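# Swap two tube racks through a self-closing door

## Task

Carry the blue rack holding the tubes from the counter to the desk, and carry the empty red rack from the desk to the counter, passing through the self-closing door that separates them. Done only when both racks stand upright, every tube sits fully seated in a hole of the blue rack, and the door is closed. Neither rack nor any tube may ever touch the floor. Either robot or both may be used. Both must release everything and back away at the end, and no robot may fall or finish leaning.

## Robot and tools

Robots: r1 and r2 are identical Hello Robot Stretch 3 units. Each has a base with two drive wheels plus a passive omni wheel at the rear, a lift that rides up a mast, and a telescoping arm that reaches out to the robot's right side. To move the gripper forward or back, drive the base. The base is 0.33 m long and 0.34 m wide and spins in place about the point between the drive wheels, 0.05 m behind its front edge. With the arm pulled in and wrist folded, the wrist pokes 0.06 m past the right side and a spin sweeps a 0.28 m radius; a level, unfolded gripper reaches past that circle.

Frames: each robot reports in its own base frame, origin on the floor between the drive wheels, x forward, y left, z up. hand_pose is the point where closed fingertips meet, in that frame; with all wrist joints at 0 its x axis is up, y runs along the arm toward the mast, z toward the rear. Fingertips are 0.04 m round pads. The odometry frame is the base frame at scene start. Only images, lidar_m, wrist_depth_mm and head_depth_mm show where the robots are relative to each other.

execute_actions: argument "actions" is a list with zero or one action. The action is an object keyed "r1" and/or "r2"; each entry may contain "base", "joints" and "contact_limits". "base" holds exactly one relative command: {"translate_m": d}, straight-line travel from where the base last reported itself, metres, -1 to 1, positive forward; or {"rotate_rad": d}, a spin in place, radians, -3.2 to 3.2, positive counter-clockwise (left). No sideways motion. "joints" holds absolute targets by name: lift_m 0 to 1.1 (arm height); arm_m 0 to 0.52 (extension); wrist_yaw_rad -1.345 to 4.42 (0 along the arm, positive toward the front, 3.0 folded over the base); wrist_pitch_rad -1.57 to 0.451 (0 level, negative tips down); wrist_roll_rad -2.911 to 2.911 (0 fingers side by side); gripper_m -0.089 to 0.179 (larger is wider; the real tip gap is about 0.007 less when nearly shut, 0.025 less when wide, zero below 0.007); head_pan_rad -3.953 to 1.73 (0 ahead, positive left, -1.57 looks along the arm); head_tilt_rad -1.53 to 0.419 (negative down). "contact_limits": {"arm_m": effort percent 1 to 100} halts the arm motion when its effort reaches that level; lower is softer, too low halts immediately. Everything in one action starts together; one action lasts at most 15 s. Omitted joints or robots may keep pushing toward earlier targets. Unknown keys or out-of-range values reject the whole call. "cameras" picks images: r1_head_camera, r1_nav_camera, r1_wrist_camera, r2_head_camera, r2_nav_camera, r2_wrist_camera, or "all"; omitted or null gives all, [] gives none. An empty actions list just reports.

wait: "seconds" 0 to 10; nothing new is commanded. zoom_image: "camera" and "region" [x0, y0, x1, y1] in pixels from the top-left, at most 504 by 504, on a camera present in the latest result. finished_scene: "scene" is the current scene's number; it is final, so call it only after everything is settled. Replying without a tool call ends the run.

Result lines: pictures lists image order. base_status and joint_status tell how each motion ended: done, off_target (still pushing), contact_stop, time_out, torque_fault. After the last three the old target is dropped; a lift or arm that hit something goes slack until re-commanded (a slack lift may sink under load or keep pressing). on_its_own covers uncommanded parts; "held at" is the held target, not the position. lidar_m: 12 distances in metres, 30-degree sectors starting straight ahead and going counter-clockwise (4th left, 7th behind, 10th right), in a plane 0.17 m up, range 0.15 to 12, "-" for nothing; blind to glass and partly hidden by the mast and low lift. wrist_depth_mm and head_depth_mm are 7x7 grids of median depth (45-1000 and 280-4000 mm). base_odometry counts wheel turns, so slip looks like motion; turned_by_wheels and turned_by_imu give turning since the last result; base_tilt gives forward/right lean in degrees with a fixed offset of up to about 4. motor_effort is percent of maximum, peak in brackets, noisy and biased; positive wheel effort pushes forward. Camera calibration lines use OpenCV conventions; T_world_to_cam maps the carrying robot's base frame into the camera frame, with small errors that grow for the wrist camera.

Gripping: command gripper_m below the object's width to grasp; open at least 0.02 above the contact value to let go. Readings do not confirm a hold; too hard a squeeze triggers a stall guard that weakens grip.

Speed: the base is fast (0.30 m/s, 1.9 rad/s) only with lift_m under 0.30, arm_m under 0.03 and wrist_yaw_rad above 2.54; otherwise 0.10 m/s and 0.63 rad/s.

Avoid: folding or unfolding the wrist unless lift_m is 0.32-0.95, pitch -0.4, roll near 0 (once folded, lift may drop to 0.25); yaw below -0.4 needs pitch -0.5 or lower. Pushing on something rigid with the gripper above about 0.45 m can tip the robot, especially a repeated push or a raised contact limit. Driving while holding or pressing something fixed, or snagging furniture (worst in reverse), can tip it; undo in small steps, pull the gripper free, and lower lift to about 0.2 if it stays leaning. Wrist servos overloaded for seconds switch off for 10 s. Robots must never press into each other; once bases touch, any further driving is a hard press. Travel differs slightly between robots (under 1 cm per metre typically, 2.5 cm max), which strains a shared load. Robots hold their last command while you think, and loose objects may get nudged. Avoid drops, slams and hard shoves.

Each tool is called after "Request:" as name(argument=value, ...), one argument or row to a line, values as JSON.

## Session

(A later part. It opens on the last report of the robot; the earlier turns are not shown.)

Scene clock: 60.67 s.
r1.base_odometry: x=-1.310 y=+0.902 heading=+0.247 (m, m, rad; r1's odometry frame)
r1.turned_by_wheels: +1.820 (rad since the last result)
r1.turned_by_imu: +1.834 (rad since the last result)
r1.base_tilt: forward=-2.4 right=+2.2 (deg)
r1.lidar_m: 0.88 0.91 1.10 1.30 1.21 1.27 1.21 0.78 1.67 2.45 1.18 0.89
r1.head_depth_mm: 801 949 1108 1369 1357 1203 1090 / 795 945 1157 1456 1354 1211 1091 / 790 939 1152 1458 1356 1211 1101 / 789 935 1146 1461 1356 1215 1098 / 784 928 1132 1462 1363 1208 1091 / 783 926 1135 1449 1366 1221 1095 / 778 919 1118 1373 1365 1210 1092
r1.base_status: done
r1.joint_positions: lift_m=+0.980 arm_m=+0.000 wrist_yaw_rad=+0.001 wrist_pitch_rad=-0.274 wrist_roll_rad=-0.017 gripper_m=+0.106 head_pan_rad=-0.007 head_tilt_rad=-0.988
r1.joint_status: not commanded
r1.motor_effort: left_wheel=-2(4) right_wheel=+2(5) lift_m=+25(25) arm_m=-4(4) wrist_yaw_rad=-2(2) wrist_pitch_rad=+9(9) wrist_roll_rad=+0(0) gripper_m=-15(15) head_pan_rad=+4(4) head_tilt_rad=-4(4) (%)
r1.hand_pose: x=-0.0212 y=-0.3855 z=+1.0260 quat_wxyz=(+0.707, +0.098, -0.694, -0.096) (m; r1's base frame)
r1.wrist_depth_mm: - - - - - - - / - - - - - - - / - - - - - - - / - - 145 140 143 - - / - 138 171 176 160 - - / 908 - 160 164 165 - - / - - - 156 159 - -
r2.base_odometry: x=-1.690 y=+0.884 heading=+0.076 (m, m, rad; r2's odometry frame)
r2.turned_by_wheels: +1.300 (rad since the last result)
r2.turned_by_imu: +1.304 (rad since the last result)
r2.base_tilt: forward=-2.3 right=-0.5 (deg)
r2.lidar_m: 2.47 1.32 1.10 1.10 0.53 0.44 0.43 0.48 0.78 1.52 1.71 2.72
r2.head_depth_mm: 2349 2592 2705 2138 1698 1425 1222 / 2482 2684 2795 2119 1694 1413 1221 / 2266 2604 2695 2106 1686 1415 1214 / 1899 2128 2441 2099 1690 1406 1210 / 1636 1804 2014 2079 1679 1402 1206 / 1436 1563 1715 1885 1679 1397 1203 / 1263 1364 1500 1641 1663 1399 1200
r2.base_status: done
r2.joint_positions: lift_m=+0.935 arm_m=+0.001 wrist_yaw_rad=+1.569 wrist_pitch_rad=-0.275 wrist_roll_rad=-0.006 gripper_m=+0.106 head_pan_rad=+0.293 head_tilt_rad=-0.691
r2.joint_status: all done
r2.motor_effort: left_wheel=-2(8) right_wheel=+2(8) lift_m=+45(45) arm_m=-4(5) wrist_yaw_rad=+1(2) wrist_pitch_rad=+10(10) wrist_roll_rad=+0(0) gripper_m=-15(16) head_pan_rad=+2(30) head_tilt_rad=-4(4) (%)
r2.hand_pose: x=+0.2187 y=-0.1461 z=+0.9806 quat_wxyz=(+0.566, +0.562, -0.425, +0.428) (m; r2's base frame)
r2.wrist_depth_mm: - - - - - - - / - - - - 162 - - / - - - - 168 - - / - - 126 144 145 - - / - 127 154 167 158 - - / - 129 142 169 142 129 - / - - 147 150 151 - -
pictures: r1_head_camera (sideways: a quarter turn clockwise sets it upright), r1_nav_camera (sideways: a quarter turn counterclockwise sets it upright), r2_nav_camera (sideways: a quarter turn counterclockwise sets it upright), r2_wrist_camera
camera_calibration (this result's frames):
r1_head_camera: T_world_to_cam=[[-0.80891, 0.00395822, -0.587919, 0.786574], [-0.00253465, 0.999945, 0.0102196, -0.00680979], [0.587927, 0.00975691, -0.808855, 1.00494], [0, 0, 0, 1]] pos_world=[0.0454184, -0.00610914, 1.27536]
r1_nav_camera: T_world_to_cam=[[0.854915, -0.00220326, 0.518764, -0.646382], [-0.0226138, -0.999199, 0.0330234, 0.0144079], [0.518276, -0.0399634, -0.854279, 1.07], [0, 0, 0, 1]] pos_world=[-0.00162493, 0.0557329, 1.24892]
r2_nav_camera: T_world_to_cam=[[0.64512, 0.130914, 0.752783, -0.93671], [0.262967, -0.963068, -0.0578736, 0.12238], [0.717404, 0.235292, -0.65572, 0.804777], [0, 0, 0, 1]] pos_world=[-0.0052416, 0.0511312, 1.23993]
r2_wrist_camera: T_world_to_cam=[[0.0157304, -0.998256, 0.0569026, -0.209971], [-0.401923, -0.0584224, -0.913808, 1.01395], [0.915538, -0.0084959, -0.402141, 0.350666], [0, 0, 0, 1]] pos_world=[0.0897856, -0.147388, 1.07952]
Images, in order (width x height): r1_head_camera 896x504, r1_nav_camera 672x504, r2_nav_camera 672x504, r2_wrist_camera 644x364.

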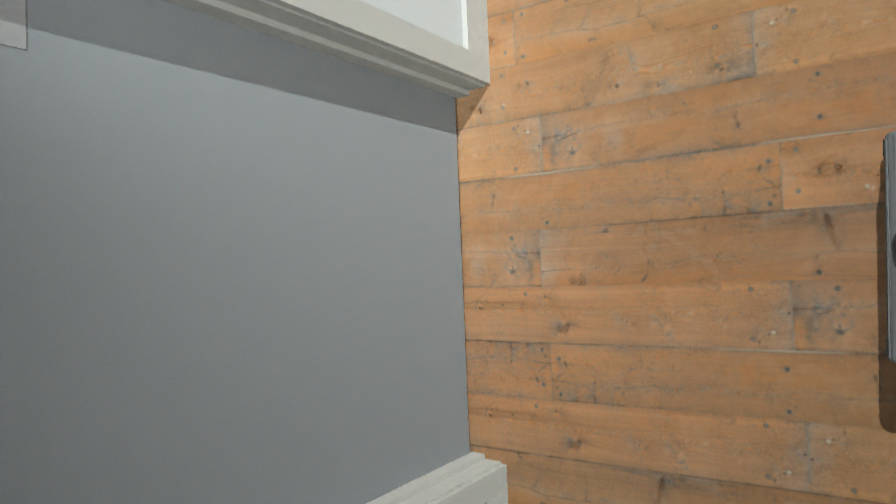

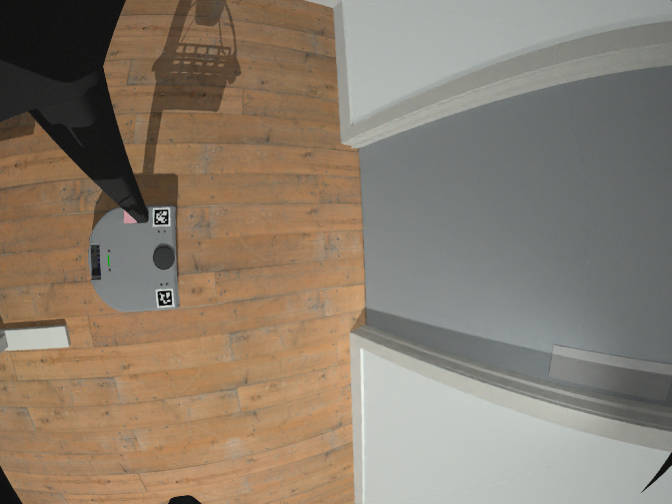

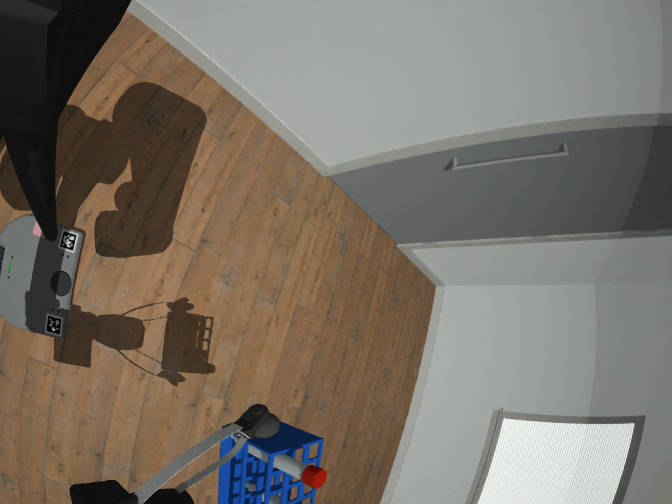

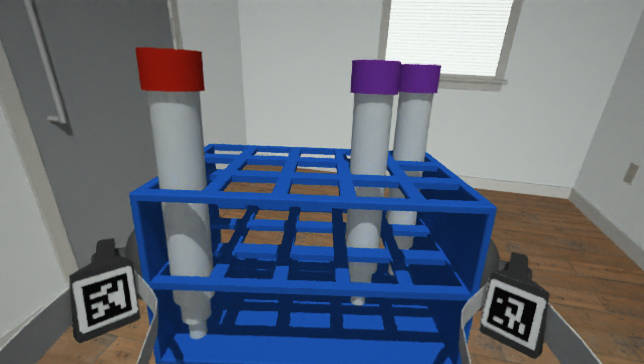

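Request:
execute_actions(
  actions=[
    {"r1":{"base":{"rotate_rad":0.2}},"r2":{"joints":{"lift_m":0.85}}},
  ],
  cameras=[],
)

Request:
execute_actions(
  actions=[
    {"r1":{"base":{"translate_m":0.6},"joints":{"lift_m":0.6}},"r2":{"base":{"translate_m":0.4},"joints":{"lift_m":0.6}}},
  ],
  cameras=[],
)

Request:
execute_actions(
  actions=[
    {"r1":{"base":{"rotate_rad":-0.17},"joints":{"head_pan_rad":-0.6}}},
  ],
  cameras=[],
)

Request:
execute_actions(
  actions=[
    {"r1":{"base":{"translate_m":0.22}}},
  ],
  cameras=["r1_nav_camera","r1_wrist_camera","r2_nav_camera"],
)

Scene clock: 63.43 s.
r1.base_odometry: x=-1.310 y=+0.902 heading=+0.446 (m, m, rad; r1's odometry frame)
r1.turned_by_wheels: +0.200 (rad since the last result)
r1.turned_by_imu: +0.202 (rad since the last result)
r1.base_tilt: forward=-2.3 right=+2.2 (deg)
r1.lidar_m: 0.88 0.92 1.31 1.30 1.44 1.22 0.78 1.34 2.11 1.93 0.98 0.89
r1.head_depth_mm: 760 895 1082 1366 1349 1207 1086 / 772 911 1105 1410 1359 1201 1090 / 785 928 1126 1443 1366 1209 1101 / 800 946 1158 1462 1366 1206 1098 / 813 964 1186 1479 1358 1213 1095 / 828 983 1192 1471 1365 1216 1100 / 830 946 1113 1460 1371 1214 1095
r1.base_status: done
r1.joint_positions: lift_m=+0.980 arm_m=+0.000 wrist_yaw_rad=+0.001 wrist_pitch_rad=-0.274 wrist_roll_rad=-0.017 gripper_m=+0.106 head_pan_rad=-0.007 head_tilt_rad=-0.988
r1.joint_status: not commanded
r1.motor_effort: left_wheel=-2(6) right_wheel=+2(5) lift_m=+25(25) arm_m=-4(4) wrist_yaw_rad=-2(0) wrist_pitch_rad=+9(9) wrist_roll_rad=+0(0) gripper_m=-15(14) head_pan_rad=+3(4) head_tilt_rad=-4(4) (%)
r1.hand_pose: x=-0.0212 y=-0.3855 z=+1.0260 quat_wxyz=(+0.707, +0.098, -0.694, -0.096) (m; r1's base frame)
r1.wrist_depth_mm: 727 967 - - - - - / 740 - - - - - - / 750 - - - - - - / 762 947 144 140 144 - - / 786 138 171 176 161 - - / 759 - 160 163 164 - - / 875 - - 156 158 - -
r2.base_odometry: x=-1.690 y=+0.884 heading=+0.076 (m, m, rad; r2's odometry frame)
r2.turned_by_wheels: +0.000 (rad since the last result)
r2.turned_by_imu: +0.000 (rad since the last result)
r2.base_tilt: forward=-2.3 right=-0.6 (deg)
r2.lidar_m: 2.47 1.32 1.10 1.10 0.53 0.44 0.43 0.48 0.78 1.52 1.70 2.71
r2.head_depth_mm: 2352 2568 2747 2118 1697 1423 1242 / 2476 2725 2815 2099 1703 1416 1216 / 2263 2627 2724 2112 1687 1404 1214 / 1906 2130 2440 2100 1684 1405 1215 / 1639 1807 2021 2083 1686 1409 1208 / 1435 1571 1726 1879 1672 1399 1209 / 1265 1361 1499 1647 1655 1393 1197
r2.base_status: not commanded
r2.joint_positions: lift_m=+0.850 arm_m=+0.001 wrist_yaw_rad=+1.569 wrist_pitch_rad=-0.275 wrist_roll_rad=-0.006 gripper_m=+0.106 head_pan_rad=+0.293 head_tilt_rad=-0.691
r2.joint_status: all done
r2.motor_effort: left_wheel=-2(2) right_wheel=+3(2) lift_m=+24(40) arm_m=-4(4) wrist_yaw_rad=+1(1) wrist_pitch_rad=+11(11) wrist_roll_rad=+1(1) gripper_m=-16(15) head_pan_rad=+3(2) head_tilt_rad=-4(4) (%)
r2.hand_pose: x=+0.2187 y=-0.1461 z=+0.8963 quat_wxyz=(+0.566, +0.562, -0.425, +0.428) (m; r2's base frame)
r2.wrist_depth_mm: - - - - - - - / - - - - 162 - - / - - - - 169 - - / - - 127 144 145 - - / - 128 153 166 160 - - / - 130 141 169 141 130 - / - - 147 150 152 - -
pictures: none
No camera images: the call's "cameras" was empty. Leave "cameras" out to get every camera's image.

Scene clock: 70.67 s.
r1.base_odometry: x=-0.769 y=+1.161 heading=+0.446 (m, m, rad; r1's odometry frame)
r1.turned_by_wheels: +0.000 (rad since the last result)
r1.turned_by_imu: +0.002 (rad since the last result)
r1.base_tilt: forward=-2.3 right=+2.1 (deg)
r1.lidar_m: 0.29 0.32 0.41 1.20 1.32 1.60 1.37 1.99 2.57 0.55 0.36 0.29
r1.head_depth_mm: - - 320 404 548 856 1084 / - 287 327 416 570 911 1095 / - 290 335 428 594 975 1091 / - 294 343 442 620 1046 1104 / - 296 352 456 648 1130 1093 / - 300 360 471 681 1148 1092 / - 304 370 488 715 977 1087
r1.base_status: done
r1.joint_positions: lift_m=+0.600 arm_m=+0.000 wrist_yaw_rad=+0.001 wrist_pitch_rad=-0.274 wrist_roll_rad=-0.017 gripper_m=+0.106 head_pan_rad=-0.007 head_tilt_rad=-0.988
r1.joint_status: all done
r1.motor_effort: left_wheel=+0(4) right_wheel=+1(5) lift_m=+20(21) arm_m=-4(4) wrist_yaw_rad=-2(1) wrist_pitch_rad=+9(9) wrist_roll_rad=+0(0) gripper_m=-14(15) head_pan_rad=+3(3) head_tilt_rad=-4(4) (%)
r1.hand_pose: x=-0.0212 y=-0.3855 z=+0.6462 quat_wxyz=(+0.707, +0.098, -0.694, -0.096) (m; r1's base frame)
r1.wrist_depth_mm: 255 263 377 889 - - - / 263 282 391 - - - - / 268 303 347 715 - - - / 274 318 144 140 143 - - / 282 138 171 176 160 - - / 272 350 160 164 164 - - / 306 378 454 156 158 817 852
r2.base_odometry: x=-1.292 y=+0.914 heading=+0.076 (m, m, rad; r2's odometry frame)
r2.turned_by_wheels: +0.000 (rad since the last result)
r2.turned_by_imu: +0.002 (rad since the last result)
r2.base_tilt: forward=-2.3 right=-0.5 (deg)
r2.lidar_m: 2.29 1.23 1.02 1.02 1.00 0.83 0.83 0.92 1.61 1.60 1.80 2.32
r2.head_depth_mm: 2001 2189 2433 2113 1700 1422 1223 / 2104 2296 2538 2133 1697 1419 1214 / 2093 2339 2593 2096 1690 1415 1213 / 1745 1969 2250 2089 1683 1412 1212 / 1504 1667 1879 2001 1687 1407 1208 / 1327 1450 1594 1778 1674 1399 1207 / 1182 1274 1395 1524 1616 1400 1200
r2.base_status: done
r2.joint_positions: lift_m=+0.600 arm_m=+0.001 wrist_yaw_rad=+1.569 wrist_pitch_rad=-0.275 wrist_roll_rad=-0.006 gripper_m=+0.106 head_pan_rad=+0.293 head_tilt_rad=-0.691
r2.joint_status: all done
r2.motor_effort: left_wheel=-2(3) right_wheel=+2(8) lift_m=+23(24) arm_m=-4(5) wrist_yaw_rad=+1(1) wrist_pitch_rad=+10(11) wrist_roll_rad=+0(1) gripper_m=-15(16) head_pan_rad=+2(3) head_tilt_rad=-4(4) (%)
r2.hand_pose: x=+0.2187 y=-0.1461 z=+0.6463 quat_wxyz=(+0.566, +0.562, -0.425, +0.428) (m; r2's base frame)
r2.wrist_depth_mm: - - - - - - - / - - - - 162 - - / - - - - 167 - - / - - 126 145 145 - - / - 128 153 166 158 - - / - 129 141 169 141 129 - / 826 805 147 149 151 848 938
pictures: none
No camera images: the call's "cameras" was empty. Leave "cameras" out to get every camera's image.

Scene clock: 71.80 s.
r1.base_odometry: x=-0.769 y=+1.161 heading=+0.276 (m, m, rad; r1's odometry frame)
r1.turned_by_wheels: -0.170 (rad since the last result)
r1.turned_by_imu: -0.171 (rad since the last result)
r1.base_tilt: forward=-2.3 right=+2.1 (deg)
r1.lidar_m: 0.29 0.30 0.41 0.82 1.24 1.59 1.38 1.38 2.56 0.83 0.41 0.30
r1.head_depth_mm: 372 462 614 803 1126 1210 - / 341 416 531 737 1117 1206 1105 / 315 377 471 626 927 1210 1120 / 296 345 421 541 755 1158 1095 / 286 318 382 478 636 954 1098 / - 298 349 427 550 774 1078 / - 289 321 386 485 651 987
r1.base_status: done
r1.joint_positions: lift_m=+0.600 arm_m=+0.000 wrist_yaw_rad=+0.001 wrist_pitch_rad=-0.274 wrist_roll_rad=-0.017 gripper_m=+0.106 head_pan_rad=-0.593 head_tilt_rad=-0.988
r1.joint_status: all done
r1.motor_effort: left_wheel=+2(4) right_wheel=-2(4) lift_m=+20(20) arm_m=-4(4) wrist_yaw_rad=-2(1) wrist_pitch_rad=+9(9) wrist_roll_rad=+0(0) gripper_m=-15(15) head_pan_rad=-4(37) head_tilt_rad=-4(4) (%)
r1.hand_pose: x=-0.0212 y=-0.3855 z=+0.6462 quat_wxyz=(+0.707, +0.098, -0.694, -0.096) (m; r1's base frame)
r1.wrist_depth_mm: 252 379 739 - - - - / 261 383 753 - - - - / 278 388 667 - - - - / 299 327 144 140 144 - - / 320 138 171 176 160 - - / 341 375 160 164 165 - - / 377 409 654 156 159 826 833
r2.base_odometry: x=-1.292 y=+0.914 heading=+0.076 (m, m, rad; r2's odometry frame)
r2.turned_by_wheels: +0.000 (rad since the last result)
r2.turned_by_imu: +0.000 (rad since the last result)
r2.base_tilt: forward=-2.2 right=-0.5 (deg)
r2.lidar_m: 2.30 1.23 1.02 1.02 1.01 0.83 0.83 0.92 1.60 1.60 1.79 2.32
r2.head_depth_mm: 1997 2197 2427 2121 1706 1417 1222 / 2108 2322 2535 2119 1694 1423 1216 / 2084 2342 2580 2112 1691 1417 1213 / 1752 1965 2244 2084 1688 1414 1208 / 1506 1668 1856 2012 1680 1412 1210 / 1319 1455 1604 1771 1679 1396 1208 / 1181 1277 1388 1521 1618 1399 1203
r2.base_status: not commanded
r2.joint_positions: lift_m=+0.600 arm_m=+0.001 wrist_yaw_rad=+1.569 wrist_pitch_rad=-0.275 wrist_roll_rad=-0.006 gripper_m=+0.106 head_pan_rad=+0.293 head_tilt_rad=-0.691
r2.joint_status: not commanded
r2.motor_effort: left_wheel=-2(2) right_wheel=+2(2) lift_m=+24(24) arm_m=-3(4) wrist_yaw_rad=+1(1) wrist_pitch_rad=+11(11) wrist_roll_rad=+0(1) gripper_m=-15(15) head_pan_rad=+2(2) head_tilt_rad=-4(4) (%)
r2.hand_pose: x=+0.2187 y=-0.1461 z=+0.6463 quat_wxyz=(+0.566, +0.562, -0.425, +0.428) (m; r2's base frame)
r2.wrist_depth_mm: - - - - - - - / - - - - 163 - - / - - - - 168 - - / - - 126 144 145 - - / - 127 154 167 159 - - / - 130 141 169 141 129 - / 832 819 147 150 151 846 959
pictures: none
No camera images: the call's "cameras" was empty. Leave "cameras" out to get every camera's image.

Scene clock: 75.13 s.
r1.base_odometry: x=-0.557 y=+1.221 heading=+0.276 (m, m, rad; r1's odometry frame)
r1.turned_by_wheels: +0.000 (rad since the last result)
r1.turned_by_imu: +0.001 (rad since the last result)
r1.base_tilt: forward=-2.3 right=+2.1 (deg)
r1.lidar_m: - - 0.15 0.28 1.24 1.70 1.59 2.10 2.65 0.29 0.15 -
r1.head_depth_mm: - - - - 361 1094 - / - - - - - 558 1101 / - - - - - 362 1046 / - - - - - - 521 / - - - - - - 378 / - - - - - - - / - - - - - - -
r1.base_status: done
r1.joint_positions: lift_m=+0.600 arm_m=+0.000 wrist_yaw_rad=-0.013 wrist_pitch_rad=-0.275 wrist_roll_rad=-0.017 gripper_m=+0.106 head_pan_rad=-0.593 head_tilt_rad=-0.988
r1.joint_status: not commanded
r1.motor_effort: left_wheel=+1(5) right_wheel=+1(3) lift_m=+20(20) arm_m=-3(4) wrist_yaw_rad=+11(14) wrist_pitch_rad=+9(9) wrist_roll_rad=+0(0) gripper_m=-16(17) head_pan_rad=-3(4) head_tilt_rad=-4(4) (%)
r1.hand_pose: x=-0.0247 y=-0.3854 z=+0.6461 quat_wxyz=(+0.706, +0.093, -0.695, -0.101) (m; r1's base frame)
r1.wrist_depth_mm: 121 165 228 243 - - - / 122 167 243 - - - - / 123 168 253 265 - - - / 124 148 147 139 143 - - / 125 138 168 178 160 - - / - 174 161 164 165 - - / 127 163 282 156 159 828 842
r2.base_odometry: x=-1.292 y=+0.914 heading=+0.076 (m, m, rad; r2's odometry frame)
r2.turned_by_wheels: +0.000 (rad since the last result)
r2.turned_by_imu: +0.000 (rad since the last result)
r2.base_tilt: forward=-2.2 right=-0.5 (deg)
r2.lidar_m: 2.30 1.22 1.02 1.02 1.00 0.83 0.83 0.92 1.61 1.60 1.79 2.32
r2.head_depth_mm: 2009 2190 2432 2127 1697 1428 1217 / 2109 2331 2543 2114 1694 1422 1215 / 2101 2358 2595 2097 1698 1406 1215 / 1763 1969 2262 2077 1689 1407 1208 / 1506 1665 1865 2001 1688 1403 1216 / 1320 1446 1587 1763 1679 1402 1209 / 1182 1277 1392 1521 1603 1392 1204
r2.base_status: not commanded
r2.joint_positions: lift_m=+0.600 arm_m=+0.001 wrist_yaw_rad=+1.569 wrist_pitch_rad=-0.275 wrist_roll_rad=-0.006 gripper_m=+0.106 head_pan_rad=+0.293 head_tilt_rad=-0.691
r2.joint_status: not commanded
r2.motor_effort: left_wheel=-2(2) right_wheel=+3(2) lift_m=+24(23) arm_m=-5(4) wrist_yaw_rad=+1(1) wrist_pitch_rad=+10(11) wrist_roll_rad=+1(0) gripper_m=-15(14) head_pan_rad=+3(3) head_tilt_rad=-4(5) (%)
r2.hand_pose: x=+0.2187 y=-0.1461 z=+0.6463 quat_wxyz=(+0.566, +0.562, -0.425, +0.428) (m; r2's base frame)
r2.wrist_depth_mm: - - - - - - - / - - - - 162 - - / - - - - 170 - - / - - 126 144 145 - - / - 127 154 166 159 - - / - 129 141 169 142 129 - / 828 821 147 149 152 860 949
pictures: r1_nav_camera (sideways: a quarter turn counterclockwise sets it upright), r1_wrist_camera, r2_nav_camera (sideways: a quarter turn counterclockwise sets it upright)
camera_calibration (this result's frames):
r1_nav_camera: T_world_to_cam=[[0.711113, -0.474681, 0.518648, -0.645354], [-0.571439, -0.81998, 0.0330255, 0.017753], [0.409604, -0.31986, -0.85435, 1.07075], [0, 0, 0, 1]] pos_world=[0.0304808, 0.0507102, 1.24892]
r1_wrist_camera: T_world_to_cam=[[-0.999058, 0.0085508, 0.0425535, -0.05393], [-0.033633, 0.467211, -0.883506, 0.770271], [-0.0274362, -0.884104, -0.466483, 0.120801], [0, 0, 0, 1]] pos_world=[-0.0246584, -0.252617, 0.739185]
r2_nav_camera: T_world_to_cam=[[0.645133, 0.130918, 0.752771, -0.936695], [0.262966, -0.963068, -0.0578731, 0.12238], [0.717393, 0.235289, -0.655734, 0.804795], [0, 0, 0, 1]] pos_world=[-0.00524271, 0.0511308, 1.23993]
Images, in order (width x height): r1_nav_camera 672x504, r1_wrist_camera 644x364, r2_nav_camera 672x504.

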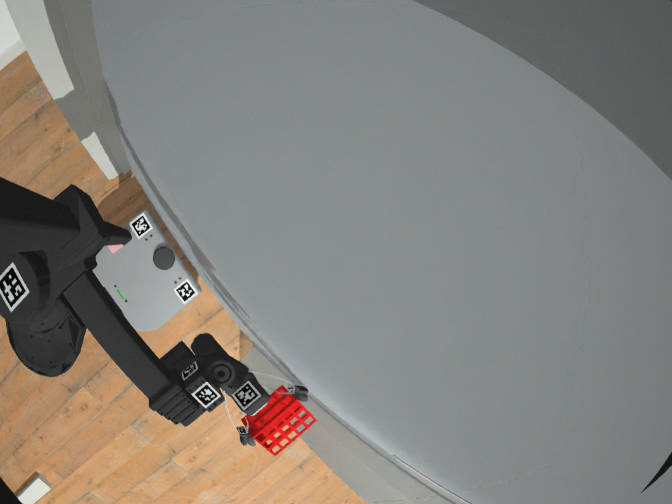

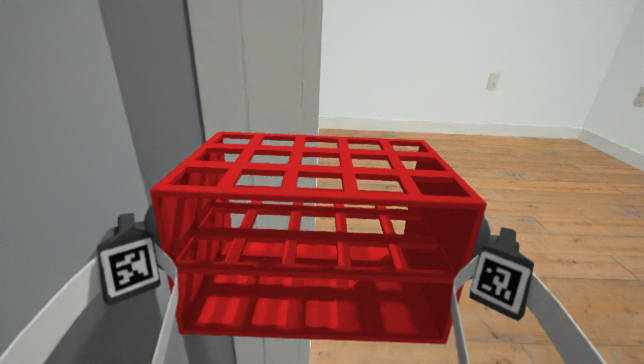

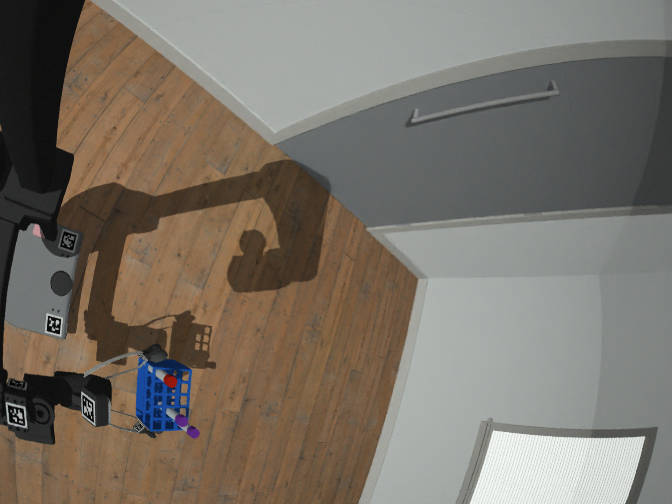

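Request:
execute_actions(
  actions=[
    {"r1":{"joints":{"wrist_yaw_rad":-0.3,"wrist_pitch_rad":-0.25}}},
  ],
)

Scene clock: 77.33 s.
r1.base_odometry: x=-0.557 y=+1.221 heading=+0.277 (m, m, rad; r1's odometry frame)
r1.turned_by_wheels: +0.000 (rad since the last result)
r1.turned_by_imu: +0.001 (rad since the last result)
r1.base_tilt: forward=-2.3 right=+2.1 (deg)
r1.lidar_m: - - 0.15 0.28 1.24 1.70 1.59 2.10 2.66 0.28 0.15 -
r1.head_depth_mm: - - - - 356 1128 - / - - - - - 522 1108 / - - - - - 362 983 / - - - - - - 518 / - - - - - - 373 / - - - - - - - / - - - - - - -
r1.base_status: not commanded
r1.joint_positions: lift_m=+0.600 arm_m=+0.000 wrist_yaw_rad=-0.297 wrist_pitch_rad=-0.275 wrist_roll_rad=-0.017 gripper_m=+0.106 head_pan_rad=-0.593 head_tilt_rad=-0.988
r1.joint_status: all done
r1.motor_effort: left_wheel=+1(1) right_wheel=-1(1) lift_m=+20(20) arm_m=-4(3) wrist_yaw_rad=-2(9) wrist_pitch_rad=+9(10) wrist_roll_rad=+0(0) gripper_m=-16(16) head_pan_rad=-4(3) head_tilt_rad=-4(4) (%)
r1.hand_pose: x=-0.0918 y=-0.3748 z=+0.6461 quat_wxyz=(+0.684, -0.006, -0.701, -0.200) (m; r1's base frame)
r1.wrist_depth_mm: 195 214 - - - - - / 205 228 - - - - - / 214 242 950 - - - - / 224 248 144 139 143 - - / 220 138 172 176 160 - - / 212 289 161 163 164 - - / 220 311 371 157 159 826 834
r2.base_odometry: x=-1.292 y=+0.914 heading=+0.076 (m, m, rad; r2's odometry frame)
r2.turned_by_wheels: +0.000 (rad since the last result)
r2.turned_by_imu: +0.000 (rad since the last result)
r2.base_tilt: forward=-2.3 right=-0.5 (deg)
r2.lidar_m: 2.30 1.23 1.02 1.02 1.00 0.83 0.83 0.92 1.60 1.60 1.79 2.32
r2.head_depth_mm: 2000 2202 2411 2120 1702 1428 1224 / 2103 2318 2534 2122 1701 1424 1217 / 2084 2365 2616 2109 1693 1420 1214 / 1742 1973 2252 2086 1697 1406 1211 / 1512 1675 1866 2022 1672 1407 1206 / 1325 1446 1585 1782 1671 1399 1200 / 1179 1278 1391 1526 1624 1392 1206
r2.base_status: not commanded
r2.joint_positions: lift_m=+0.600 arm_m=+0.001 wrist_yaw_rad=+1.569 wrist_pitch_rad=-0.275 wrist_roll_rad=-0.006 gripper_m=+0.106 head_pan_rad=+0.293 head_tilt_rad=-0.691
r2.joint_status: not commanded
r2.motor_effort: left_wheel=-2(3) right_wheel=+2(2) lift_m=+23(23) arm_m=-5(5) wrist_yaw_rad=+1(1) wrist_pitch_rad=+10(11) wrist_roll_rad=+0(0) gripper_m=-15(16) head_pan_rad=+3(3) head_tilt_rad=-5(5) (%)
r2.hand_pose: x=+0.2187 y=-0.1461 z=+0.6463 quat_wxyz=(+0.566, +0.562, -0.425, +0.428) (m; r2's base frame)
r2.wrist_depth_mm: - - - - - - - / - - - - 162 - - / - - - - 168 - - / - - 126 144 145 - - / - 127 153 167 158 - - / - 129 140 168 142 129 - / 831 831 147 150 151 871 936
pictures: r1_head_camera (sideways: a quarter turn clockwise sets it upright), r1_nav_camera (sideways: a quarter turn counterclockwise sets it upright), r1_wrist_camera, r2_head_camera (sideways: a quarter turn clockwise sets it upright), r2_nav_camera (sideways: a quarter turn counterclockwise sets it upright), r2_wrist_camera
camera_calibration (this result's frames):
r1_head_camera: T_world_to_cam=[[-0.671822, 0.450706, -0.587809, 0.785595], [0.550904, 0.834506, 0.0102209, -0.0101875], [0.495137, -0.31696, -0.808935, 1.00561], [0, 0, 0, 1]] pos_world=[0.0354766, -0.0268327, 1.27536]
r1_nav_camera: T_world_to_cam=[[0.711113, -0.474681, 0.518648, -0.645354], [-0.571439, -0.81998, 0.0330255, 0.017753], [0.409604, -0.31986, -0.85435, 1.07075], [0, 0, 0, 1]] pos_world=[0.0304808, 0.0507102, 1.24892]
r1_wrist_camera: T_world_to_cam=[[-0.956682, 0.288007, 0.042553, -0.0124241], [0.0985647, 0.457943, -0.8835, 0.771747], [-0.273941, -0.841035, -0.466494, 0.121795], [0, 0, 0, 1]] pos_world=[-0.0545885, -0.247405, 0.739184]
r2_head_camera: T_world_to_cam=[[-0.555949, -0.226179, -0.799853, 1.05745], [-0.342924, 0.93897, -0.0271633, 0.0364671], [0.757182, 0.259187, -0.599582, 0.733337], [0, 0, 0, 1]] pos_world=[0.0451262, 0.0148602, 1.28649]
r2_nav_camera: T_world_to_cam=[[0.645133, 0.130918, 0.752771, -0.936695], [0.262966, -0.963068, -0.0578731, 0.12238], [0.717393, 0.235289, -0.655734, 0.804795], [0, 0, 0, 1]] pos_world=[-0.00524272, 0.0511308, 1.23993]
r2_wrist_camera: T_world_to_cam=[[0.0157547, -0.998256, 0.056895, -0.190949], [-0.402315, -0.0584215, -0.913636, 0.708455], [0.915366, -0.00849564, -0.402533, 0.216571], [0, 0, 0, 1]] pos_world=[0.0897883, -0.147387, 0.745311]
Images, in order (width x height): r1_head_camera 896x504, r1_nav_camera 672x504, r1_wrist_camera 644x364, r2_head_camera 896x504, r2_nav_camera 672x504, r2_wrist_camera 644x364.

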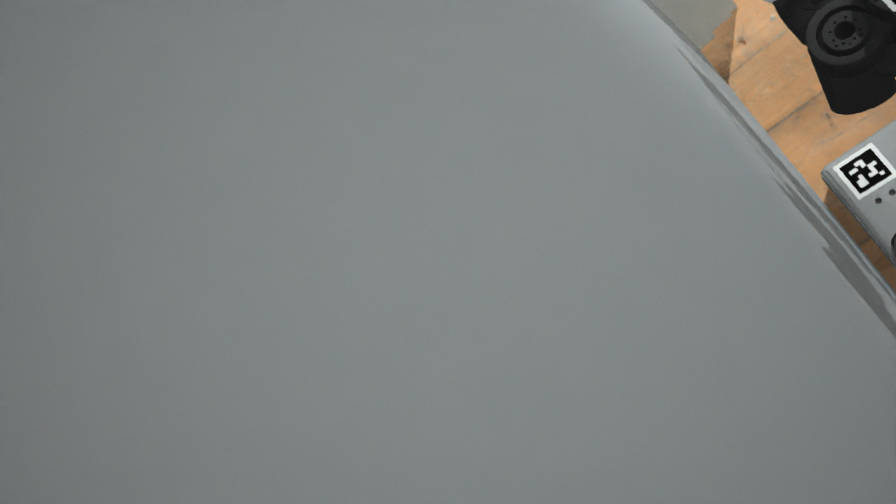

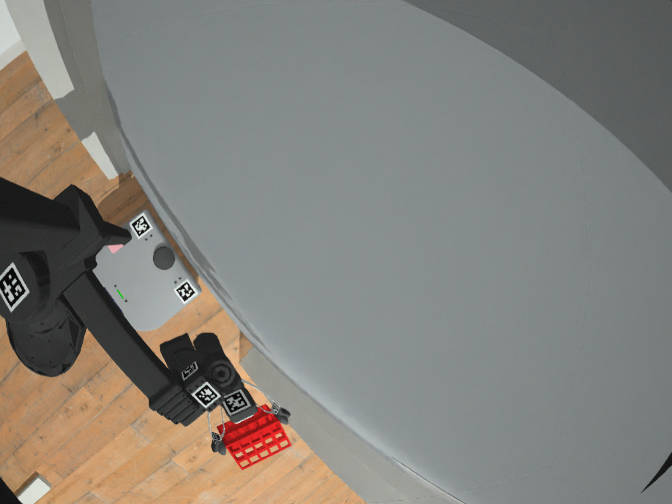

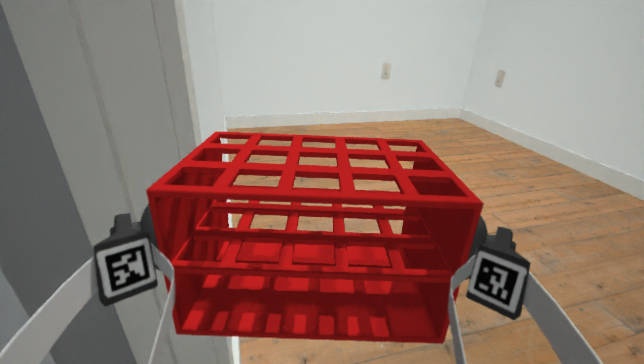

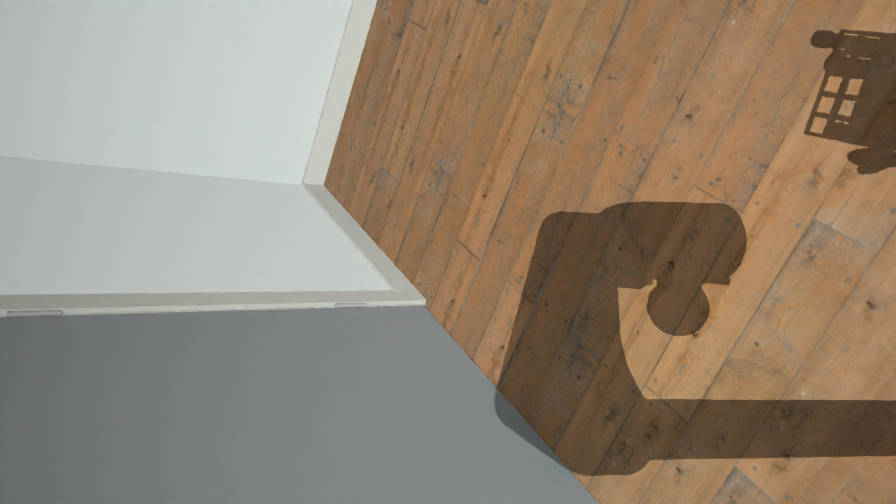

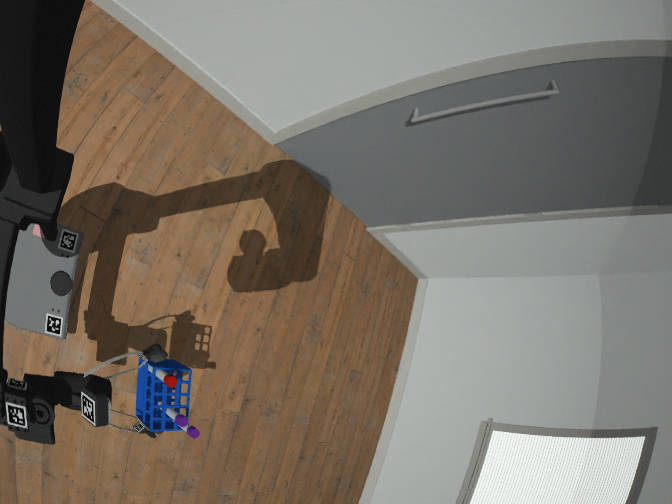

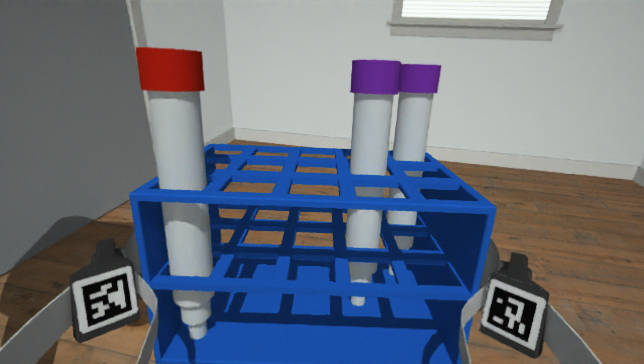

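Request:
execute_actions(
  actions=[
    {"r1":{"base":{"translate_m":0.2},"joints":{"head_pan_rad":-1.2,"head_tilt_rad":-1.2}}},
  ],
  cameras=["r1_nav_camera","r1_head_camera","r2_nav_camera"],
)

Scene clock: 81.50 s.
r1.base_odometry: x=-0.365 y=+1.276 heading=+0.276 (m, m, rad; r1's odometry frame)
r1.turned_by_wheels: +0.000 (rad since the last result)
r1.turned_by_imu: +0.109 (rad since the last result)
r1.base_tilt: forward=-2.4 right=+2.2 (deg)
r1.lidar_m: 0.22 0.19 0.19 0.21 0.35 1.90 1.77 2.37 0.53 0.53 1.43 0.41
r1.head_depth_mm: 1831 1644 1492 700 1286 - 1087 / 1834 1654 1493 1345 - - - / 1836 1646 1494 1378 1282 - - / 1835 1655 1503 1375 1262 1195 - / 1609 1634 1504 1377 1264 1174 1045 / 1611 1637 1506 1377 1267 973 693 / 1855 1658 1498 1381 893 653 512
r1.base_status: done
r1.joint_positions: lift_m=+0.600 arm_m=+0.000 wrist_yaw_rad=-0.300 wrist_pitch_rad=-0.275 wrist_roll_rad=-0.017 gripper_m=+0.106 head_pan_rad=-1.193 head_tilt_rad=-1.198
r1.joint_status: all done
r1.motor_effort: left_wheel=-1(47) right_wheel=+0(18) lift_m=+20(20) arm_m=-3(4) wrist_yaw_rad=+0(2) wrist_pitch_rad=+9(9) wrist_roll_rad=+0(0) gripper_m=-15(15) head_pan_rad=-4(81) head_tilt_rad=+0(17) (%)
r1.hand_pose: x=-0.0924 y=-0.3747 z=+0.6461 quat_wxyz=(+0.684, -0.007, -0.701, -0.201) (m; r1's base frame)
r1.wrist_depth_mm: - - - 259 258 - - / - - - 275 278 - - / - - - 284 301 - - / - - 144 139 143 - - / - 138 172 175 161 - - / 921 865 161 163 164 - - / 775 762 751 157 158 825 838
r2.base_odometry: x=-1.292 y=+0.914 heading=+0.076 (m, m, rad; r2's odometry frame)
r2.turned_by_wheels: +0.000 (rad since the last result)
r2.turned_by_imu: +0.000 (rad since the last result)
r2.base_tilt: forward=-2.2 right=-0.6 (deg)
r2.lidar_m: 0.98 1.18 1.02 1.02 1.00 0.83 0.83 0.92 1.61 1.60 1.79 2.32
r2.head_depth_mm: 1997 2210 2431 2138 1701 1427 1216 / 837 983 2476 2100 1699 1422 1223 / 941 1015 1113 1260 1521 1418 1213 / 1154 1267 1423 1606 1638 1406 1210 / 1481 1648 1820 1892 1675 1406 1213 / 2593 1497 2521 1827 1675 1414 1207 / 2811 3101 2367 2051 1672 1399 1200
r2.base_status: not commanded
r2.joint_positions: lift_m=+0.600 arm_m=+0.001 wrist_yaw_rad=+1.569 wrist_pitch_rad=-0.275 wrist_roll_rad=-0.006 gripper_m=+0.106 head_pan_rad=+0.293 head_tilt_rad=-0.691
r2.joint_status: not commanded
r2.motor_effort: left_wheel=-2(2) right_wheel=+2(2) lift_m=+23(23) arm_m=-5(5) wrist_yaw_rad=+1(1) wrist_pitch_rad=+11(11) wrist_roll_rad=+1(0) gripper_m=-15(16) head_pan_rad=+1(1) head_tilt_rad=-4(4) (%)
r2.hand_pose: x=+0.2187 y=-0.1461 z=+0.6463 quat_wxyz=(+0.566, +0.562, -0.425, +0.428) (m; r2's base frame)
r2.wrist_depth_mm: - - - - - - - / - - - - 162 - - / - - - - 168 - - / - - 126 145 145 - - / - 127 154 168 158 - - / - 130 141 169 141 129 - / 882 834 147 150 151 859 937
pictures: r1_head_camera (sideways: a quarter turn clockwise sets it upright), r1_nav_camera (sideways: a quarter turn counterclockwise sets it upright), r2_nav_camera (sideways: a quarter turn counterclockwise sets it upright)
camera_calibration (this result's frames):
r1_head_camera: T_world_to_cam=[[-0.33854, 0.849052, -0.405587, 0.546192], [0.926831, 0.375287, 0.0120023, -0.0147967], [0.162402, -0.371848, -0.913978, 1.14416], [0, 0, 0, 1]] pos_world=[0.0128087, -0.0327403, 1.26744]
r1_nav_camera: T_world_to_cam=[[0.351715, -0.876636, 0.328337, -0.395282], [-0.932033, -0.360627, 0.0355475, 0.0166787], [0.087245, -0.318524, -0.943891, 1.18904], [0, 0, 0, 1]] pos_world=[0.0508337, 0.0382345, 1.25152]
r2_nav_camera: T_world_to_cam=[[0.645133, 0.130918, 0.752771, -0.936695], [0.262966, -0.963068, -0.0578731, 0.12238], [0.717393, 0.235289, -0.655734, 0.804795], [0, 0, 0, 1]] pos_world=[-0.00524272, 0.0511308, 1.23993]
Images, in order (width x height): r1_head_camera 896x504, r1_nav_camera 672x504, r2_nav_camera 672x504.

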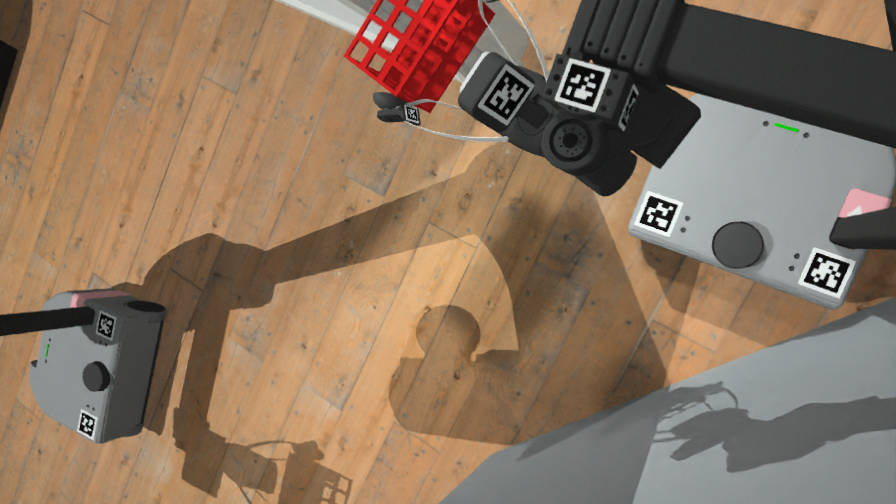

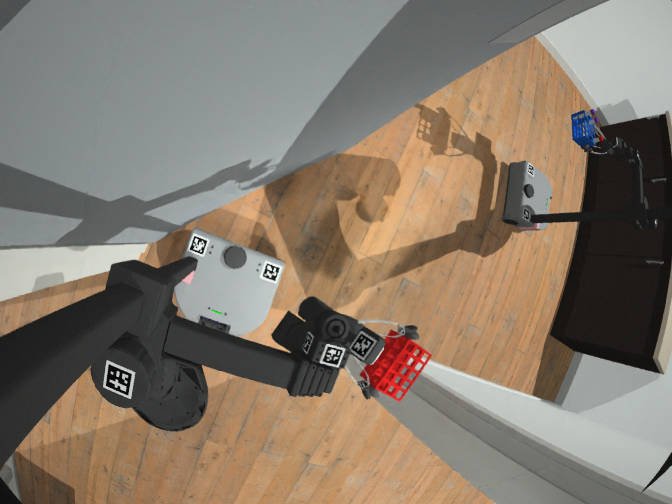

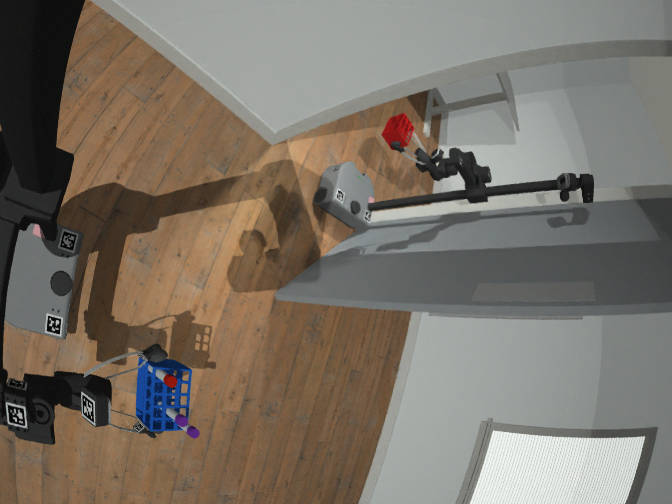

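Request:
execute_actions(
  actions=[
    {"r1":{"base":{"translate_m":0.25}}},
  ],
  cameras=["r1_nav_camera","r2_nav_camera"],
)

Scene clock: 91.27 s.
r1.base_odometry: x=-0.124 y=+1.344 heading=+0.276 (m, m, rad; r1's odometry frame)
r1.turned_by_wheels: +0.000 (rad since the last result)
r1.turned_by_imu: +0.016 (rad since the last result)
r1.base_tilt: forward=-2.4 right=+2.2 (deg)
r1.lidar_m: 0.30 0.19 0.18 0.18 0.22 0.48 2.01 0.71 0.64 1.99 1.31 2.32
r1.head_depth_mm: 1829 1638 1503 705 1294 - 1086 / 1839 1649 1485 1345 - - - / 1801 1628 1495 1363 1273 - - / 1615 1599 1499 1373 1269 1190 - / 1853 1625 1492 1369 1264 1177 916 / 1837 1650 1497 1380 1270 1173 693 / 1863 1655 1508 1383 1271 877 546
r1.base_status: done
r1.joint_positions: lift_m=+0.600 arm_m=+0.000 wrist_yaw_rad=-0.300 wrist_pitch_rad=-0.275 wrist_roll_rad=-0.017 gripper_m=+0.106 head_pan_rad=-1.194 head_tilt_rad=-1.198
r1.joint_status: not commanded
r1.motor_effort: left_wheel=+0(44) right_wheel=+1(6) lift_m=+20(20) arm_m=-4(4) wrist_yaw_rad=+0(0) wrist_pitch_rad=+9(10) wrist_roll_rad=+0(0) gripper_m=-15(15) head_pan_rad=-4(3) head_tilt_rad=+0(0) (%)
r1.hand_pose: x=-0.0924 y=-0.3747 z=+0.6461 quat_wxyz=(+0.684, -0.007, -0.701, -0.201) (m; r1's base frame)
r1.wrist_depth_mm: - - - - 626 391 311 / - - - - 641 375 338 / - - - - 590 382 371 / - - 145 140 144 402 - / 923 138 171 175 160 421 - / 906 872 160 163 165 - - / 769 776 749 156 159 557 842
r2.base_odometry: x=-1.292 y=+0.914 heading=+0.076 (m, m, rad; r2's odometry frame)
r2.turned_by_wheels: +0.000 (rad since the last result)
r2.turned_by_imu: +0.001 (rad since the last result)
r2.base_tilt: forward=-2.3 right=-0.5 (deg)
r2.lidar_m: 1.23 1.32 1.02 1.02 1.00 0.83 0.83 0.92 1.61 1.60 1.79 2.33
r2.head_depth_mm: 1061 1148 1265 1918 1705 1424 1220 / 1143 1250 1377 1533 1642 1416 1218 / 1243 1363 1525 1714 1697 1421 1213 / 1329 1454 1661 1820 1670 1415 1207 / 1516 1415 1256 1829 1647 1401 1206 / 2612 2961 2746 1960 1661 1398 1201 / 2829 3226 2717 2054 1669 1394 1202
r2.base_status: not commanded
r2.joint_positions: lift_m=+0.600 arm_m=+0.001 wrist_yaw_rad=+1.569 wrist_pitch_rad=-0.275 wrist_roll_rad=-0.006 gripper_m=+0.106 head_pan_rad=+0.293 head_tilt_rad=-0.691
r2.joint_status: not commanded
r2.motor_effort: left_wheel=-3(2) right_wheel=+2(2) lift_m=+23(24) arm_m=-4(5) wrist_yaw_rad=+1(1) wrist_pitch_rad=+11(11) wrist_roll_rad=+0(0) gripper_m=-15(15) head_pan_rad=+3(3) head_tilt_rad=-4(4) (%)
r2.hand_pose: x=+0.2187 y=-0.1461 z=+0.6463 quat_wxyz=(+0.566, +0.562, -0.425, +0.428) (m; r2's base frame)
r2.wrist_depth_mm: - - - - - - - / - 974 - - 162 - - / - - - - 168 - - / - - 126 144 145 - - / - 127 153 167 159 - - / - 130 141 169 142 129 - / 870 819 146 151 151 862 964
pictures: r1_nav_camera (sideways: a quarter turn counterclockwise sets it upright), r2_nav_camera (sideways: a quarter turn counterclockwise sets it upright)
camera_calibration (this result's frames):
r1_nav_camera: T_world_to_cam=[[0.351482, -0.87673, 0.328337, -0.39528], [-0.932129, -0.360378, 0.0355475, 0.0166793], [0.0871602, -0.318547, -0.943891, 1.18904], [0, 0, 0, 1]] pos_world=[0.0508439, 0.0382226, 1.25152]
r2_nav_camera: T_world_to_cam=[[0.645133, 0.130918, 0.752771, -0.936695], [0.262967, -0.963068, -0.0578731, 0.12238], [0.717393, 0.235289, -0.655734, 0.804795], [0, 0, 0, 1]] pos_world=[-0.00524271, 0.0511308, 1.23993]
Images, in order (width x height): r1_nav_camera 672x504, r2_nav_camera 672x504.

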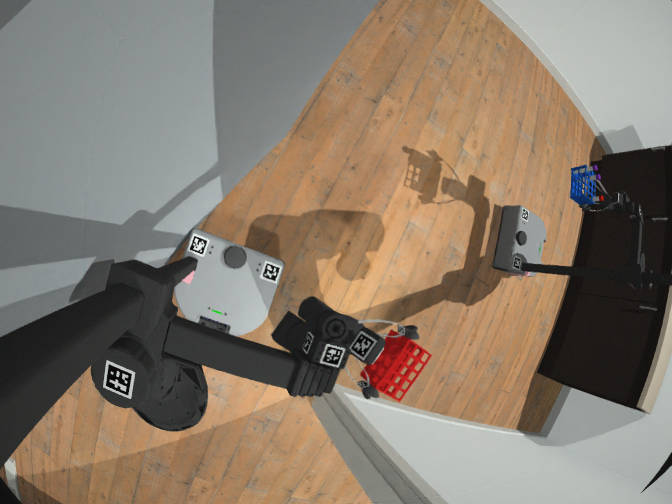

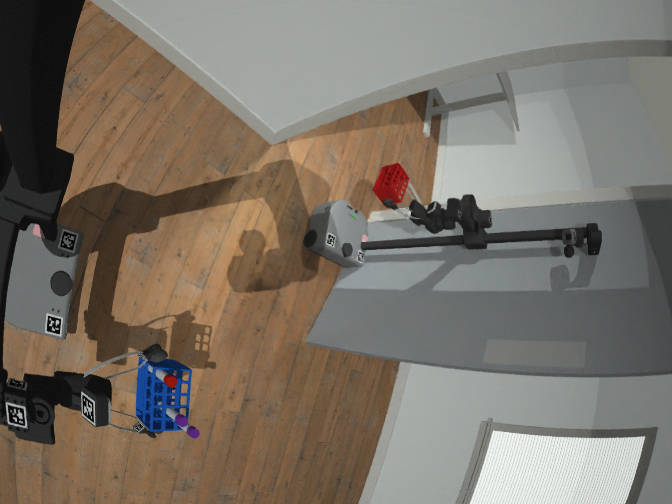

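Request:
execute_actions(
  actions=[
    {"r1":{"base":{"translate_m":0.33},"joints":{"wrist_yaw_rad":0}}},
  ],
  cameras=[],
)

Request:
execute_actions(
  actions=[
    {"r1":{"base":{"rotate_rad":0.9},"joints":{"head_pan_rad":0.3}}},
  ],
  cameras=["r1_nav_camera","r2_nav_camera"],
)

Scene clock: 97.13 s.
r1.base_odometry: x=+0.193 y=+1.434 heading=+0.276 (m, m, rad; r1's odometry frame)
r1.turned_by_wheels: +0.000 (rad since the last result)
r1.turned_by_imu: +0.001 (rad since the last result)
r1.base_tilt: forward=-2.3 right=+2.1 (deg)
r1.lidar_m: 1.96 0.21 0.18 0.18 0.20 0.32 2.34 0.88 1.05 1.21 2.18 1.99
r1.head_depth_mm: 1768 1654 1492 1333 1289 - 1091 / 1836 1505 1494 713 - - - / 1803 1556 1496 1364 1267 - - / 1811 1649 1490 1365 1268 1185 - / 1844 1660 1500 1377 1264 1169 934 / 1848 1648 1496 1383 1267 1174 745 / 1846 1651 1502 1376 1270 1175 608
r1.base_status: done
r1.joint_positions: lift_m=+0.600 arm_m=+0.000 wrist_yaw_rad=-0.002 wrist_pitch_rad=-0.275 wrist_roll_rad=-0.017 gripper_m=+0.106 head_pan_rad=-1.194 head_tilt_rad=-1.198
r1.joint_status: all done
r1.motor_effort: left_wheel=+2(15) right_wheel=+1(4) lift_m=+20(20) arm_m=-4(4) wrist_yaw_rad=+1(5) wrist_pitch_rad=+9(9) wrist_roll_rad=+0(0) gripper_m=-15(15) head_pan_rad=-3(3) head_tilt_rad=+0(0) (%)
r1.hand_pose: x=-0.0219 y=-0.3854 z=+0.6461 quat_wxyz=(+0.706, +0.097, -0.694, -0.097) (m; r1's base frame)
r1.wrist_depth_mm: - - - - - - 882 / - - - - - - 879 / - - - - - - 850 / - - 145 140 144 - 818 / - 138 171 176 160 - 821 / 919 861 160 163 164 - 794 / 774 776 750 156 159 828 746
r2.base_odometry: x=-1.292 y=+0.914 heading=+0.076 (m, m, rad; r2's odometry frame)
r2.turned_by_wheels: +0.000 (rad since the last result)
r2.turned_by_imu: +0.001 (rad since the last result)
r2.base_tilt: forward=-2.3 right=-0.6 (deg)
r2.lidar_m: 1.22 1.57 1.02 1.02 1.00 0.83 0.83 0.92 1.61 1.60 1.78 2.32
r2.head_depth_mm: 1169 1279 1419 1597 1710 1421 1219 / 1220 1325 1475 1669 1652 1419 1219 / 1312 1370 1168 1090 1574 1412 1212 / 1400 1559 1767 1903 1614 1410 1216 / 1521 1730 1952 2047 1675 1405 1208 / 2640 2967 2735 2068 1669 1401 1199 / 2818 3191 2706 2082 1667 1391 1199
r2.base_status: not commanded
r2.joint_positions: lift_m=+0.600 arm_m=+0.001 wrist_yaw_rad=+1.569 wrist_pitch_rad=-0.275 wrist_roll_rad=-0.006 gripper_m=+0.106 head_pan_rad=+0.293 head_tilt_rad=-0.691
r2.joint_status: not commanded
r2.motor_effort: left_wheel=-2(2) right_wheel=+2(3) lift_m=+24(23) arm_m=-5(4) wrist_yaw_rad=+1(1) wrist_pitch_rad=+10(10) wrist_roll_rad=+0(0) gripper_m=-15(16) head_pan_rad=+2(3) head_tilt_rad=-5(4) (%)
r2.hand_pose: x=+0.2187 y=-0.1461 z=+0.6463 quat_wxyz=(+0.566, +0.562, -0.425, +0.428) (m; r2's base frame)
r2.wrist_depth_mm: - - - - - - - / - - - - 162 - - / - - - - 168 - - / - - 126 145 145 - - / - 127 154 168 158 - - / - 129 142 169 141 129 - / 877 822 147 149 151 890 949
pictures: none
No camera images: the call's "cameras" was empty. Leave "cameras" out to get every camera's image.

Scene clock: 99.50 s.
r1.base_odometry: x=+0.193 y=+1.434 heading=+1.176 (m, m, rad; r1's odometry frame)
r1.turned_by_wheels: +0.900 (rad since the last result)
r1.turned_by_imu: +0.907 (rad since the last result)
r1.base_tilt: forward=-2.3 right=+2.2 (deg)
r1.lidar_m: - - 0.15 0.18 2.34 0.88 0.88 1.30 1.22 2.05 1.96 0.15
r1.head_depth_mm: - - - - 419 1170 1112 / - - - - 425 1168 1107 / - - - - 402 1168 - / - - - - 402 1049 - / - - - - 390 898 - / - - - - 372 1146 - / - - - - 357 1104 -
r1.base_status: done
r1.joint_positions: lift_m=+0.600 arm_m=+0.000 wrist_yaw_rad=-0.002 wrist_pitch_rad=-0.275 wrist_roll_rad=-0.017 gripper_m=+0.106 head_pan_rad=+0.293 head_tilt_rad=-1.198
r1.joint_status: all done
r1.motor_effort: left_wheel=-1(8) right_wheel=+2(5) lift_m=+20(20) arm_m=-4(3) wrist_yaw_rad=+0(2) wrist_pitch_rad=+9(10) wrist_roll_rad=+0(0) gripper_m=-15(15) head_pan_rad=+3(44) head_tilt_rad=+0(0) (%)
r1.hand_pose: x=-0.0219 y=-0.3854 z=+0.6461 quat_wxyz=(+0.706, +0.097, -0.694, -0.097) (m; r1's base frame)
r1.wrist_depth_mm: - - - - - - - / - - - - - - 628 / - - - - - - - / - - 145 140 144 - - / - 138 171 176 161 - - / 914 862 160 163 164 - 851 / 763 776 740 156 159 812 822
r2.base_odometry: x=-1.292 y=+0.914 heading=+0.076 (m, m, rad; r2's odometry frame)
r2.turned_by_wheels: +0.000 (rad since the last result)
r2.turned_by_imu: +0.000 (rad since the last result)
r2.base_tilt: forward=-2.3 right=-0.6 (deg)
r2.lidar_m: 1.23 1.53 1.02 1.02 1.00 0.83 0.83 0.92 1.61 1.60 1.79 2.32
r2.head_depth_mm: 1108 1210 1157 1494 1661 1417 1222 / 1184 1299 1353 1609 1569 1417 1215 / 1257 1247 1484 1673 1527 1414 1214 / 1381 1515 1739 1933 1596 1405 1209 / 1511 1712 1965 2038 1678 1410 1205 / 2636 2972 2775 2083 1680 1403 1209 / 2823 3186 2723 2076 1666 1397 1201
r2.base_status: not commanded
r2.joint_positions: lift_m=+0.600 arm_m=+0.001 wrist_yaw_rad=+1.569 wrist_pitch_rad=-0.275 wrist_roll_rad=-0.006 gripper_m=+0.106 head_pan_rad=+0.293 head_tilt_rad=-0.691
r2.joint_status: not commanded
r2.motor_effort: left_wheel=-2(2) right_wheel=+3(2) lift_m=+24(23) arm_m=-5(4) wrist_yaw_rad=+0(1) wrist_pitch_rad=+11(10) wrist_roll_rad=+0(0) gripper_m=-15(15) head_pan_rad=+2(2) head_tilt_rad=-4(4) (%)
r2.hand_pose: x=+0.2187 y=-0.1461 z=+0.6463 quat_wxyz=(+0.566, +0.562, -0.425, +0.428) (m; r2's base frame)
r2.wrist_depth_mm: - - 995 - - - - / - - - 887 162 - - / - - - - 169 - - / - - 126 145 145 - - / - 128 153 166 159 - - / - 130 142 168 141 129 - / 855 820 147 150 151 843 959
pictures: r1_nav_camera (sideways: a quarter turn counterclockwise sets it upright), r2_nav_camera (sideways: a quarter turn counterclockwise sets it upright)
camera_calibration (this result's frames):
r1_nav_camera: T_world_to_cam=[[0.903188, 0.276489, 0.328338, -0.398646], [0.280694, -0.959139, 0.0355475, 0.00928101], [0.32475, 0.0600564, -0.943891, 1.18759], [0, 0, 0, 1]] pos_world=[-0.0282234, 0.0478005, 1.25152]
r2_nav_camera: T_world_to_cam=[[0.645133, 0.130918, 0.752771, -0.936695], [0.262966, -0.963068, -0.0578731, 0.12238], [0.717393, 0.235289, -0.655734, 0.804795], [0, 0, 0, 1]] pos_world=[-0.0052427, 0.0511308, 1.23993]
Images, in order (width x height): r1_nav_camera 672x504, r2_nav_camera 672x504.

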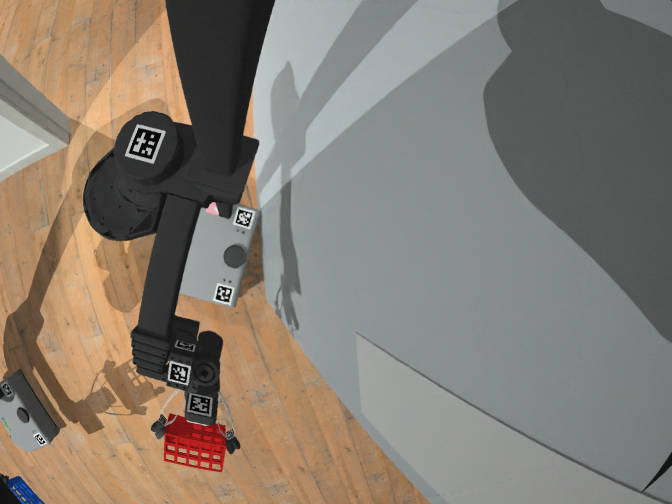

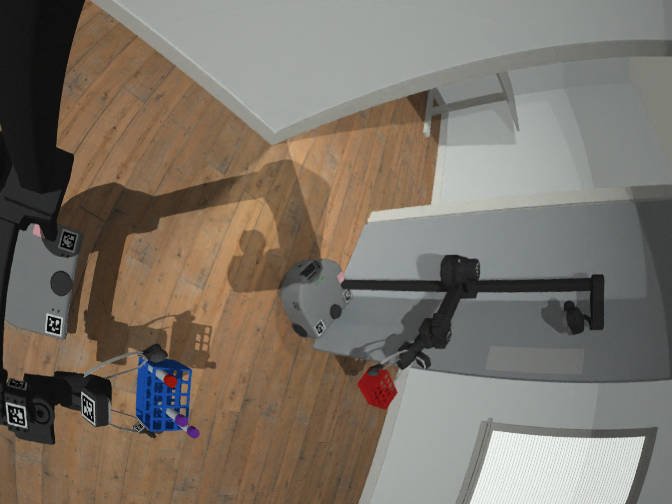

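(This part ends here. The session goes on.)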